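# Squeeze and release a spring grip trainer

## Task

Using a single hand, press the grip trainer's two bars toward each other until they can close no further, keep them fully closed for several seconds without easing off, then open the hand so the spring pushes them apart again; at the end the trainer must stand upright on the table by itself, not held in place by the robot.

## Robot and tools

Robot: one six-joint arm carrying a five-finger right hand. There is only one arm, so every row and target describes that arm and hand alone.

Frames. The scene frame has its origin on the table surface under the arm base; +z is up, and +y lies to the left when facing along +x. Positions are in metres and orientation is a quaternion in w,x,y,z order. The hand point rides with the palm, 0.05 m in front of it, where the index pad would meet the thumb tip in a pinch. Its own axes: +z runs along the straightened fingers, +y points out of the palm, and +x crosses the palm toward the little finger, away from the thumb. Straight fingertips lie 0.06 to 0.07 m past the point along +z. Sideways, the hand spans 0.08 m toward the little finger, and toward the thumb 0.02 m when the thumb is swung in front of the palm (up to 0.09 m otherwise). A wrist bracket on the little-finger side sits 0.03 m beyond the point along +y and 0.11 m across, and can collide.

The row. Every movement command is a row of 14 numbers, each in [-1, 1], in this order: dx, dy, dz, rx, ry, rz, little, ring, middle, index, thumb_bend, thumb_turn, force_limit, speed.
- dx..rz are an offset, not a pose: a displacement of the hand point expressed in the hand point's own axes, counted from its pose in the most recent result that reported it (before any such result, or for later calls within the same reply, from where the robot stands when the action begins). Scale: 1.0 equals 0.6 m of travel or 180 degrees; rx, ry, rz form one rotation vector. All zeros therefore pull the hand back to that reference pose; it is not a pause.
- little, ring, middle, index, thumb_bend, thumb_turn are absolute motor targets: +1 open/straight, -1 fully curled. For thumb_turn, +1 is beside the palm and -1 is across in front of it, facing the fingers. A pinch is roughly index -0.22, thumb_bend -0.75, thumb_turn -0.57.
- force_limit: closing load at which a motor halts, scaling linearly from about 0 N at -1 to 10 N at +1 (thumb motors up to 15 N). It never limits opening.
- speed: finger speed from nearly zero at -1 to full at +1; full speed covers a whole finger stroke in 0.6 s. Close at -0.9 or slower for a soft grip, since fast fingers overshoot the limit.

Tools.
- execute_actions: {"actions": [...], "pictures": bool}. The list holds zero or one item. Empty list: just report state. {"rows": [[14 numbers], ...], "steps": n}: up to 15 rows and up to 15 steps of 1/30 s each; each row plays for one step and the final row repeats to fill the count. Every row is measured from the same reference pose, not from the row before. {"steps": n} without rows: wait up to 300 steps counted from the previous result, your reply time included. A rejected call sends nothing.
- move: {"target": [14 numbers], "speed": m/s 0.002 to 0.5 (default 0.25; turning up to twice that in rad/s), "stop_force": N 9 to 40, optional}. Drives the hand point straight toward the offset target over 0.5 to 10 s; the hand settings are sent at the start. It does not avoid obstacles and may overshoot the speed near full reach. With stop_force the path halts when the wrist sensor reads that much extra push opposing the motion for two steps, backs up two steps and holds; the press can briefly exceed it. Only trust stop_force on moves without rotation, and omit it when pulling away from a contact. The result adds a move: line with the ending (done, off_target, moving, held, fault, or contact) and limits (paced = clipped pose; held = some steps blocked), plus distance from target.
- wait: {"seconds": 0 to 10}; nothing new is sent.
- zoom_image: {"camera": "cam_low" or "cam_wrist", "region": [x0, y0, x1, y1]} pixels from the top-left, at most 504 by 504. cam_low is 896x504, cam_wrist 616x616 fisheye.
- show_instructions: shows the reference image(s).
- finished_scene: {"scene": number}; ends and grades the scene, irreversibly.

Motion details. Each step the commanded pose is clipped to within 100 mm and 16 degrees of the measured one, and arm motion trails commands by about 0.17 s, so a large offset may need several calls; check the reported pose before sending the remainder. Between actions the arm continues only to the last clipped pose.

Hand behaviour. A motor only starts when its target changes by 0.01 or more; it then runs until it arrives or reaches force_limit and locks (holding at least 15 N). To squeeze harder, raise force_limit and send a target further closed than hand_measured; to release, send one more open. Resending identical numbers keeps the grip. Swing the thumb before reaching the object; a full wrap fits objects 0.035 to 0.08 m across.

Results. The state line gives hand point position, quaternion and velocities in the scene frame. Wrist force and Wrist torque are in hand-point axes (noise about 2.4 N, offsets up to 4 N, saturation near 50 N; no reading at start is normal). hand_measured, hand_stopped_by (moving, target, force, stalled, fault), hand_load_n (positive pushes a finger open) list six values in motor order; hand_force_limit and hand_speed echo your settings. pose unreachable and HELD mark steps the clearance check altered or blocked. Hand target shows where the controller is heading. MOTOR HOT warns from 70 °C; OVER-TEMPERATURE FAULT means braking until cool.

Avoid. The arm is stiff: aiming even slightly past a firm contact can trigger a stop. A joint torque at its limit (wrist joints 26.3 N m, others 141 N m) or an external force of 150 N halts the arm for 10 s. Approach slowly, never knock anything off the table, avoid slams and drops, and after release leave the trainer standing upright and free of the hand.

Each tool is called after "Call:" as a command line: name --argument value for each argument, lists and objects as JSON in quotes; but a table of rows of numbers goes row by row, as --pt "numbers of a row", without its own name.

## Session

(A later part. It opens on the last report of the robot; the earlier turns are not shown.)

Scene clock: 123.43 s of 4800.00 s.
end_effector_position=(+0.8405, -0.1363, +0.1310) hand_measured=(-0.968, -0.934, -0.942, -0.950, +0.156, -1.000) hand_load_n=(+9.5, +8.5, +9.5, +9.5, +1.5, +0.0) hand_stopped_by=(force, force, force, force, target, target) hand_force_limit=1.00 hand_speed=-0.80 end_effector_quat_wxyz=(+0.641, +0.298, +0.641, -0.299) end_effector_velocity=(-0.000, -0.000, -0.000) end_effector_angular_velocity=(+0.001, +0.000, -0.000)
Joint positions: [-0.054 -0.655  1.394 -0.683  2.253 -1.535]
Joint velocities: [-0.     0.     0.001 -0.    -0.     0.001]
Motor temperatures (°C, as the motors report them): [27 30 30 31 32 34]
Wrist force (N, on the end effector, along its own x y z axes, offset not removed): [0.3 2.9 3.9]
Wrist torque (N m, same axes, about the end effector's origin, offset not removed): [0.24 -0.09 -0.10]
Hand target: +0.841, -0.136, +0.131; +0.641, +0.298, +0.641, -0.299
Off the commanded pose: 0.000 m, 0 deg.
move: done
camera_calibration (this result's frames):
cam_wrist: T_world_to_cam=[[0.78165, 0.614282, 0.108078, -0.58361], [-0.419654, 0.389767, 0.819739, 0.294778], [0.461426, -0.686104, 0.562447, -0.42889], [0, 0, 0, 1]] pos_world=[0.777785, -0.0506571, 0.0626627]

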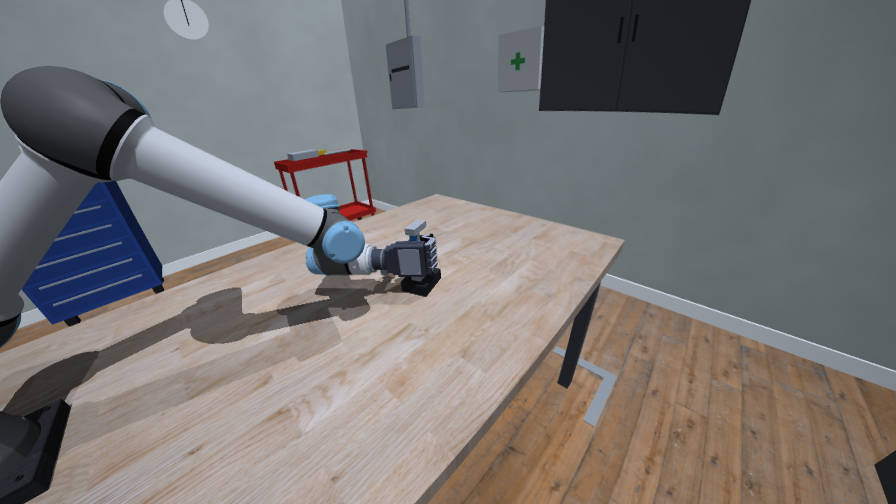

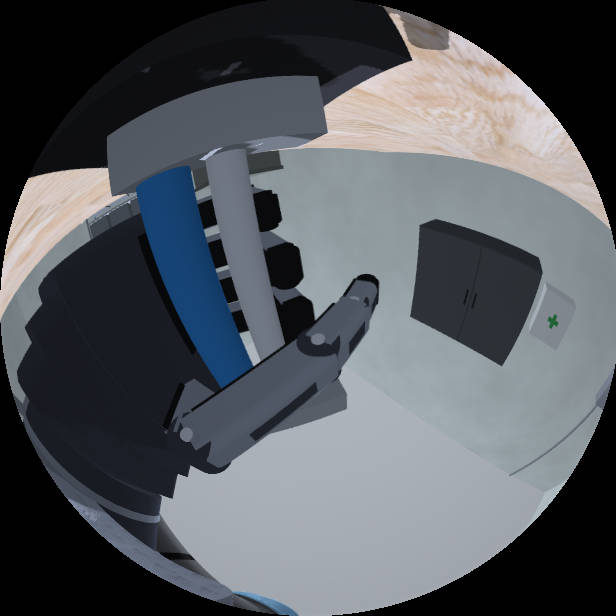

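Load jumped to 37 N: near the stop. Two more rounds to confirm.

Call:
move --target '[0,0,0,0,0,0,-0.99,-0.99,-0.99,-0.99,0.15,-1,1,-0.8]'

Call:
move --target '[0,0,0,0,0,0,-1,-1,-1,-1,0.15,-1,1,-0.8]'

Call:
zoom_image --camera "cam_wrist" --region '[100, 60, 380, 340]'

Scene clock: 129.83 s of 4800.00 s.
end_effector_position=(+0.8405, -0.1363, +0.1310) hand_measured=(-0.972, -0.940, -0.944, -0.954, +0.156, -1.000) hand_load_n=(+10.0, +10.5, +9.5, +11.0, +1.5, +0.0) hand_stopped_by=(force, force, force, force, target, target) hand_force_limit=1.00 hand_speed=-0.80 end_effector_quat_wxyz=(+0.641, +0.298, +0.641, -0.299) end_effector_velocity=(-0.000, -0.000, -0.000) end_effector_angular_velocity=(-0.000, +0.002, -0.000)
Joint positions: [-0.054 -0.655  1.394 -0.683  2.253 -1.535]
Joint velocities: [-0.     0.     0.     0.001 -0.    -0.001]
Motor temperatures (°C, as the motors report them): [27 30 30 31 32 34]
Wrist force (N, on the end effector, along its own x y z axes, offset not removed): [-0.2 4.3 2.6]
Wrist torque (N m, same axes, about the end effector's origin, offset not removed): [0.59 0.14 0.12]
Hand target: +0.841, -0.136, +0.131; +0.641, +0.298, +0.641, -0.299
Off the commanded pose: 0.000 m, 0 deg.
After step 90, 2.70 s passed at rest.
move: done
camera_calibration (this result's frames):
cam_wrist: T_world_to_cam=[[0.78165, 0.614282, 0.108078, -0.58361], [-0.419654, 0.389767, 0.819739, 0.294778], [0.461425, -0.686105, 0.562447, -0.42889], [0, 0, 0, 1]] pos_world=[0.777785, -0.0506573, 0.0626627]

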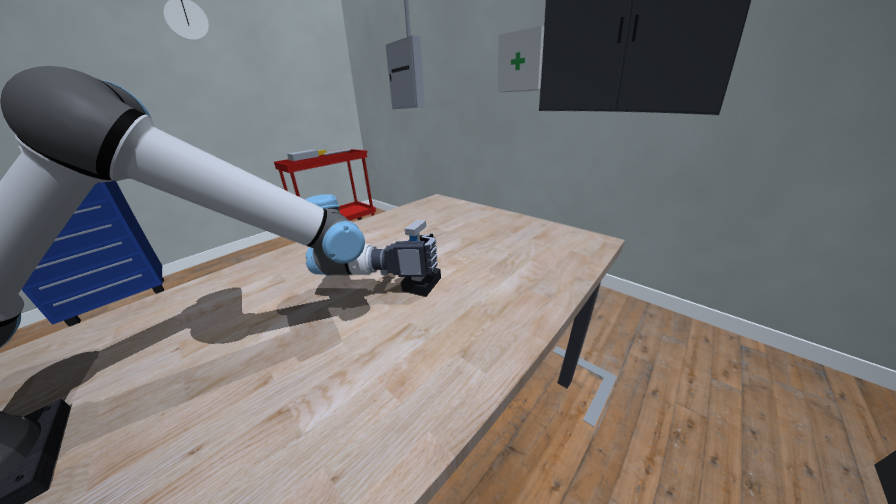

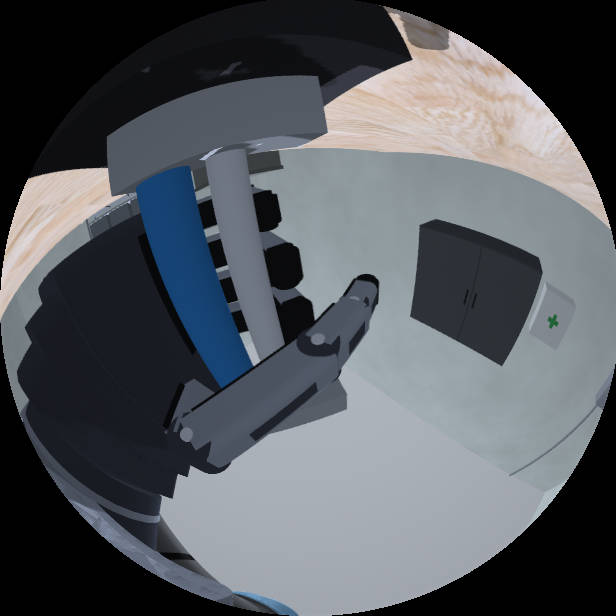

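Scene clock: 130.33 s of 4800.00 s.
end_effector_position=(+0.8405, -0.1363, +0.1310) hand_measured=(-0.972, -0.940, -0.946, -0.954, +0.156, -1.000) hand_load_n=(+10.0, +10.5, +9.5, +11.0, +1.5, +0.0) hand_stopped_by=(force, force, force, force, target, target) hand_force_limit=1.00 hand_speed=-0.80 end_effector_quat_wxyz=(+0.641, +0.298, +0.641, -0.299) end_effector_velocity=(-0.000, -0.000, +0.001) end_effector_angular_velocity=(-0.000, -0.001, -0.000)
Joint positions: [-0.054 -0.655  1.394 -0.683  2.253 -1.535]
Joint velocities: [-0.    -0.001  0.001 -0.    -0.    -0.   ]
Motor temperatures (°C, as the motors report them): [27 30 30 31 32 34]
Wrist force (N, on the end effector, along its own x y z axes, offset not removed): [0.3 3.6 0.6]
Wrist torque (N m, same axes, about the end effector's origin, offset not removed): [0.72 0.36 0.32]
Hand target: +0.841, -0.136, +0.131; +0.641, +0.298, +0.641, -0.299
Off the commanded pose: 0.000 m, 0 deg.
move: done
camera_calibration (this result's frames):
cam_wrist: T_world_to_cam=[[0.78165, 0.614282, 0.108078, -0.58361], [-0.419654, 0.389767, 0.819739, 0.294778], [0.461425, -0.686105, 0.562447, -0.42889], [0, 0, 0, 1]] pos_world=[0.777785, -0.0506573, 0.0626627]

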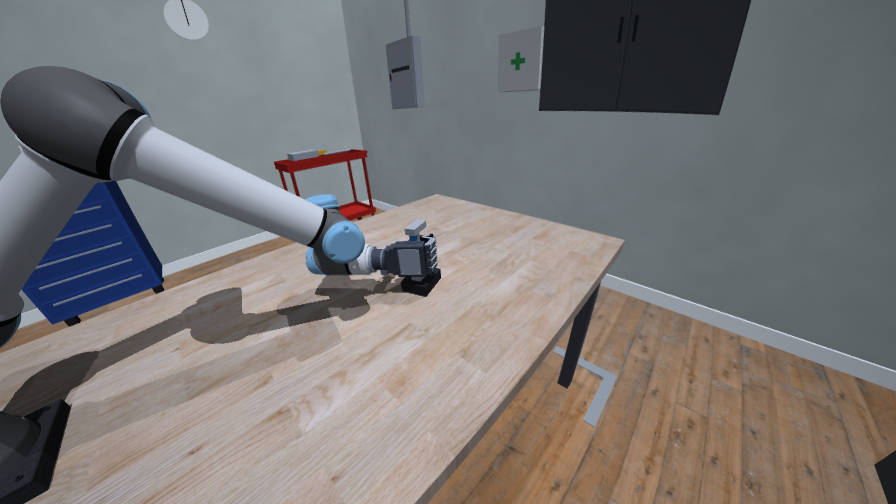

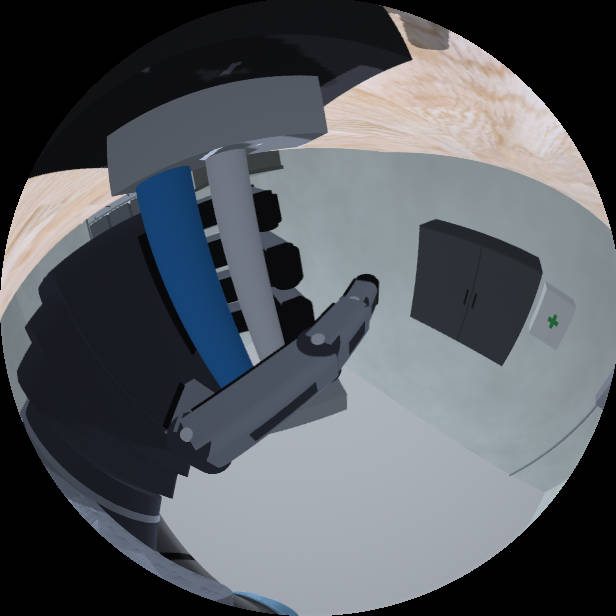

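Region (100, 60, 380, 340) of cam_wrist's 616x616 image, scaled by 1.800, with more detail than that image has.

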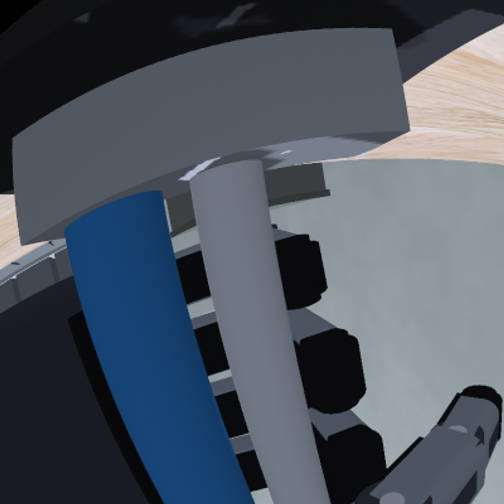

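Hard stop (31→41 N, no motion). Hold, release, retreat.

Call:
wait --seconds 3

Call:
move --target '[0,0,0,0,0,0,1,1,1,1,1,-1,1,-0.5]'

Call:
move --target '[0,-0.012,-0.25,0,0,0,1,1,1,1,1,-1,1,-0.5]' --speed 0.08

Scene clock: 141.23 s of 4800.00 s.
end_effector_position=(+0.8405, -0.1363, +0.1310) hand_measured=(-0.972, -0.940, -0.946, -0.954, +0.156, -1.000) hand_load_n=(+10.0, +10.5, +9.5, +11.0, +1.5, +0.0) hand_stopped_by=(force, force, force, force, target, target) hand_force_limit=1.00 hand_speed=-0.80 end_effector_quat_wxyz=(+0.641, +0.298, +0.641, -0.299) end_effector_velocity=(+0.000, -0.000, +0.001) end_effector_angular_velocity=(+0.000, -0.002, +0.000)
Joint positions: [-0.054 -0.655  1.394 -0.683  2.253 -1.535]
Joint velocities: [-0.    -0.001 -0.001  0.    -0.     0.001]
Motor temperatures (°C, as the motors report them): [27 30 30 31 32 34]
Wrist force (N, on the end effector, along its own x y z axes, offset not removed): [-0.7 1.9 3.5]
Wrist torque (N m, same axes, about the end effector's origin, offset not removed): [0.26 0.19 0.20]
Hand target: +0.841, -0.136, +0.131; +0.641, +0.298, +0.641, -0.299
Off the commanded pose: 0.000 m, 0 deg.
Steps of this call (steps 1 to 90: nothing new was sent; then 7.90 s passed at rest). Readings (end_effector_position | what the end effector reports):
1: (+0.8405, -0.1363, +0.1310) | hand_measured=(-0.972, -0.940, -0.946, -0.954, +0.156, -1.000) hand_load_n=(+10.0, +10.5, +9.5, +11.0, +1.5, +0.0) hand_stopped_by=(force, force, force, force, target, target) hand_force_limit=1.00 hand_speed=-0.80
2: (+0.8405, -0.1363, +0.1310) | hand_measured=(-0.972, -0.940, -0.946, -0.954, +0.156, -1.000) hand_load_n=(+10.0, +10.5, +9.5, +11.0, +1.5, +0.0) hand_stopped_by=(force, force, force, force, target, target) hand_force_limit=1.00 hand_speed=-0.80
4: (+0.8405, -0.1363, +0.1310) | hand_measured=(-0.972, -0.940, -0.946, -0.954, +0.156, -1.000) hand_load_n=(+10.0, +10.5, +9.5, +11.0, +1.5, +0.0) hand_stopped_by=(force, force, force, force, target, target) hand_force_limit=1.00 hand_speed=-0.80
8: (+0.8405, -0.1363, +0.1310) | hand_measured=(-0.972, -0.940, -0.946, -0.954, +0.156, -1.000) hand_load_n=(+10.0, +10.5, +9.5, +11.0, +1.5, +0.0) hand_stopped_by=(force, force, force, force, target, target) hand_force_limit=1.00 hand_speed=-0.80
90: the state above
camera_calibration (this result's frames):
cam_wrist: T_world_to_cam=[[0.78165, 0.614282, 0.108078, -0.58361], [-0.419654, 0.389767, 0.819739, 0.294778], [0.461426, -0.686105, 0.562447, -0.42889], [0, 0, 0, 1]] pos_world=[0.777785, -0.0506573, 0.0626627]

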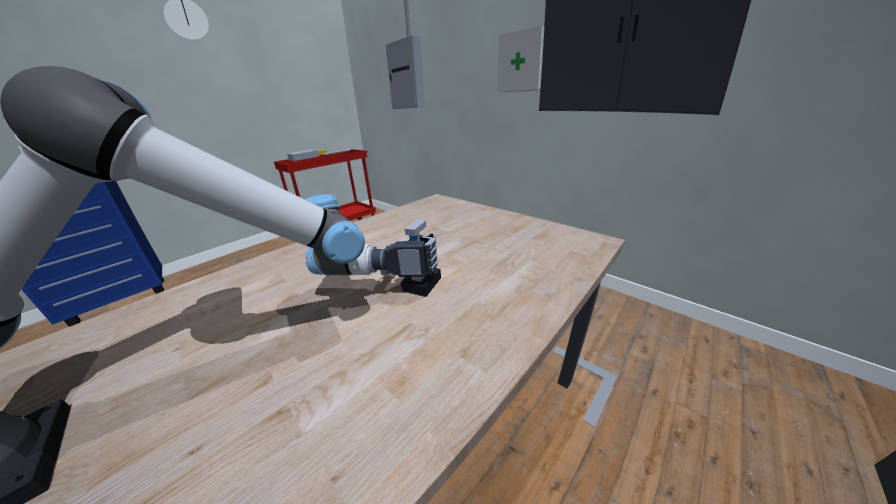

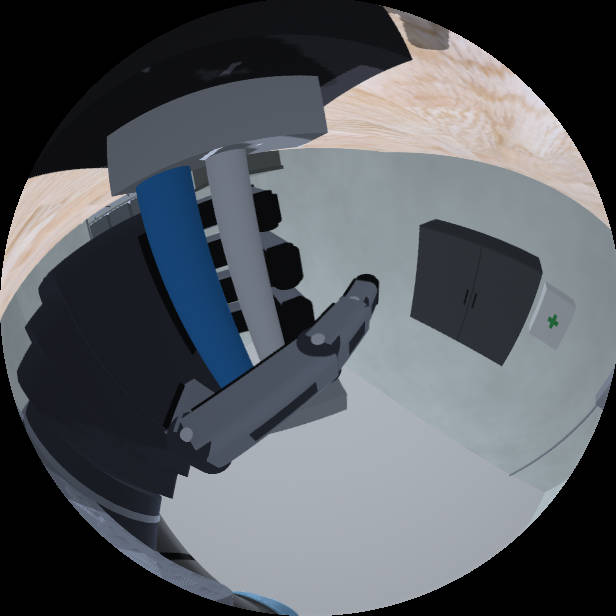

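Scene clock: 143.87 s of 4800.00 s.
end_effector_position=(+0.8405, -0.1363, +0.1310) hand_measured=(+1.000, +1.000, +1.000, +1.000, +1.000, -1.000) hand_load_n=(+0.0, +0.0, +0.0, +0.0, +0.0, +0.0) hand_stopped_by=(target, target, target, target, target, target) hand_force_limit=1.00 hand_speed=-0.50 end_effector_quat_wxyz=(+0.641, +0.298, +0.641, -0.299) end_effector_velocity=(-0.000, +0.000, -0.001) end_effector_angular_velocity=(-0.000, +0.001, +0.000)
Joint positions: [-0.054 -0.655  1.394 -0.683  2.253 -1.535]
Joint velocities: [ 0.     0.001  0.001 -0.    -0.    -0.001]
Motor temperatures (°C, as the motors report them): [27 30 30 31 32 34]
Wrist force (N, on the end effector, along its own x y z axes, offset not removed): [2.8 -0.1 3.2]
Wrist torque (N m, same axes, about the end effector's origin, offset not removed): [-0.10 -0.73 0.17]
Hand target: +0.841, -0.136, +0.131; +0.641, +0.298, +0.641, -0.299
Off the commanded pose: 0.000 m, 0 deg.
move: done
camera_calibration (this result's frames):
cam_wrist: T_world_to_cam=[[0.78165, 0.614282, 0.108078, -0.58361], [-0.419654, 0.389767, 0.819739, 0.294778], [0.461426, -0.686105, 0.562447, -0.42889], [0, 0, 0, 1]] pos_world=[0.777785, -0.0506573, 0.0626628]

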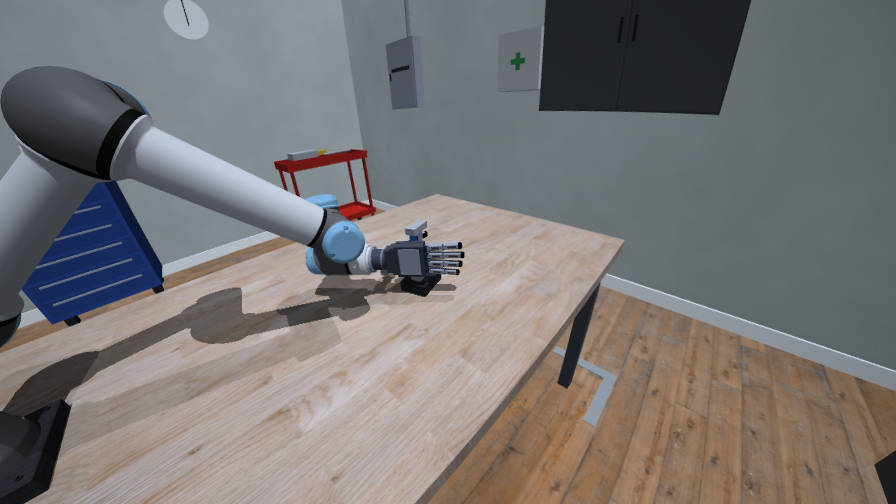

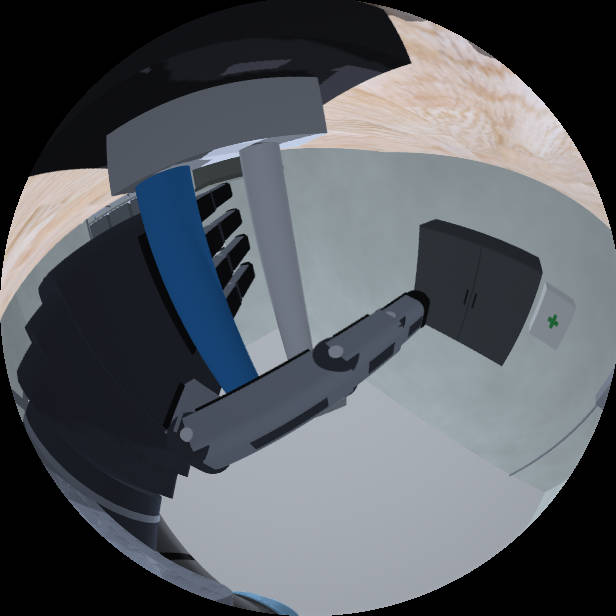

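Scene clock: 146.23 s of 4800.00 s.
end_effector_position=(+0.7388, -0.0262, +0.1310) hand_measured=(+1.000, +1.000, +1.000, +1.000, +1.000, -1.000) hand_load_n=(+0.0, +0.0, +0.0, +0.0, +0.0, +0.0) hand_stopped_by=(target, target, target, target, target, target) hand_force_limit=1.00 hand_speed=-0.50 end_effector_quat_wxyz=(+0.641, +0.298, +0.641, -0.299) end_effector_velocity=(-0.001, +0.002, -0.000) end_effector_angular_velocity=(-0.001, +0.000, -0.000)
Joint positions: [ 0.118 -0.81   1.706 -0.83   2.425 -1.521]
Joint velocities: [ 0.003 -0.001  0.003 -0.002  0.003 -0.001]
Motor temperatures (°C, as the motors report them): [27 30 30 31 32 34]
Wrist force (N, on the end effector, along its own x y z axes, offset not removed): [-0.9 1.0 -0.3]
Wrist torque (N m, same axes, about the end effector's origin, offset not removed): [0.15 0.13 -0.22]
Hand target: +0.739, -0.026, +0.131; +0.641, +0.298, +0.641, -0.299
Off the commanded pose: 0.000 m, 0 deg.
move: done
camera_calibration (this result's frames):
cam_wrist: T_world_to_cam=[[0.78165, 0.614272, 0.108133, -0.571734], [-0.419654, 0.389693, 0.819774, 0.209186], [0.461425, -0.686155, 0.562385, -0.3064], [0, 0, 0, 1]] pos_world=[0.676062, 0.0594441, 0.0626529]

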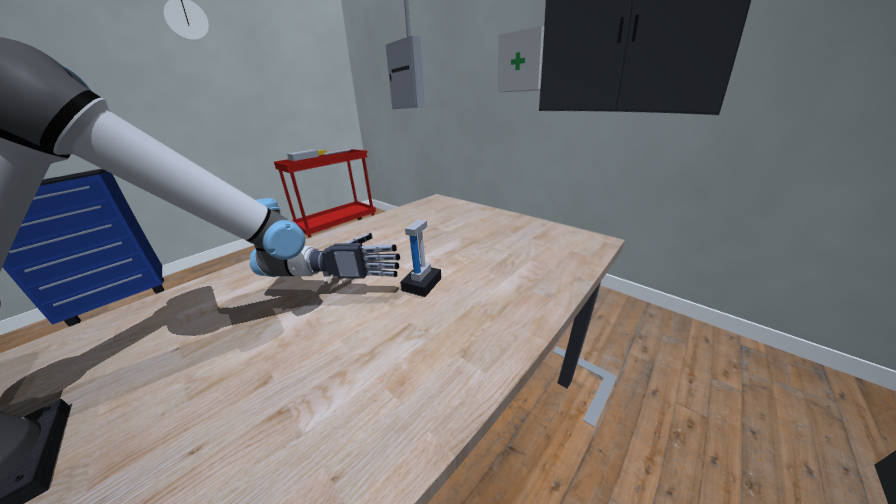

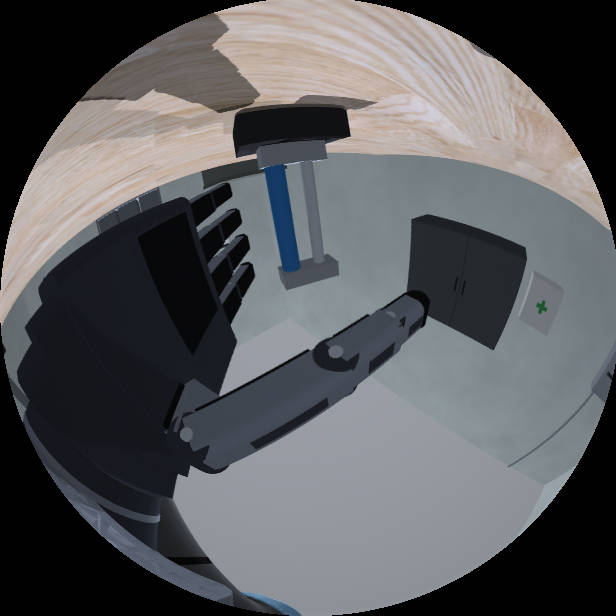

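Call:
finished_scene --scene 2

The scene is finished: the task was done.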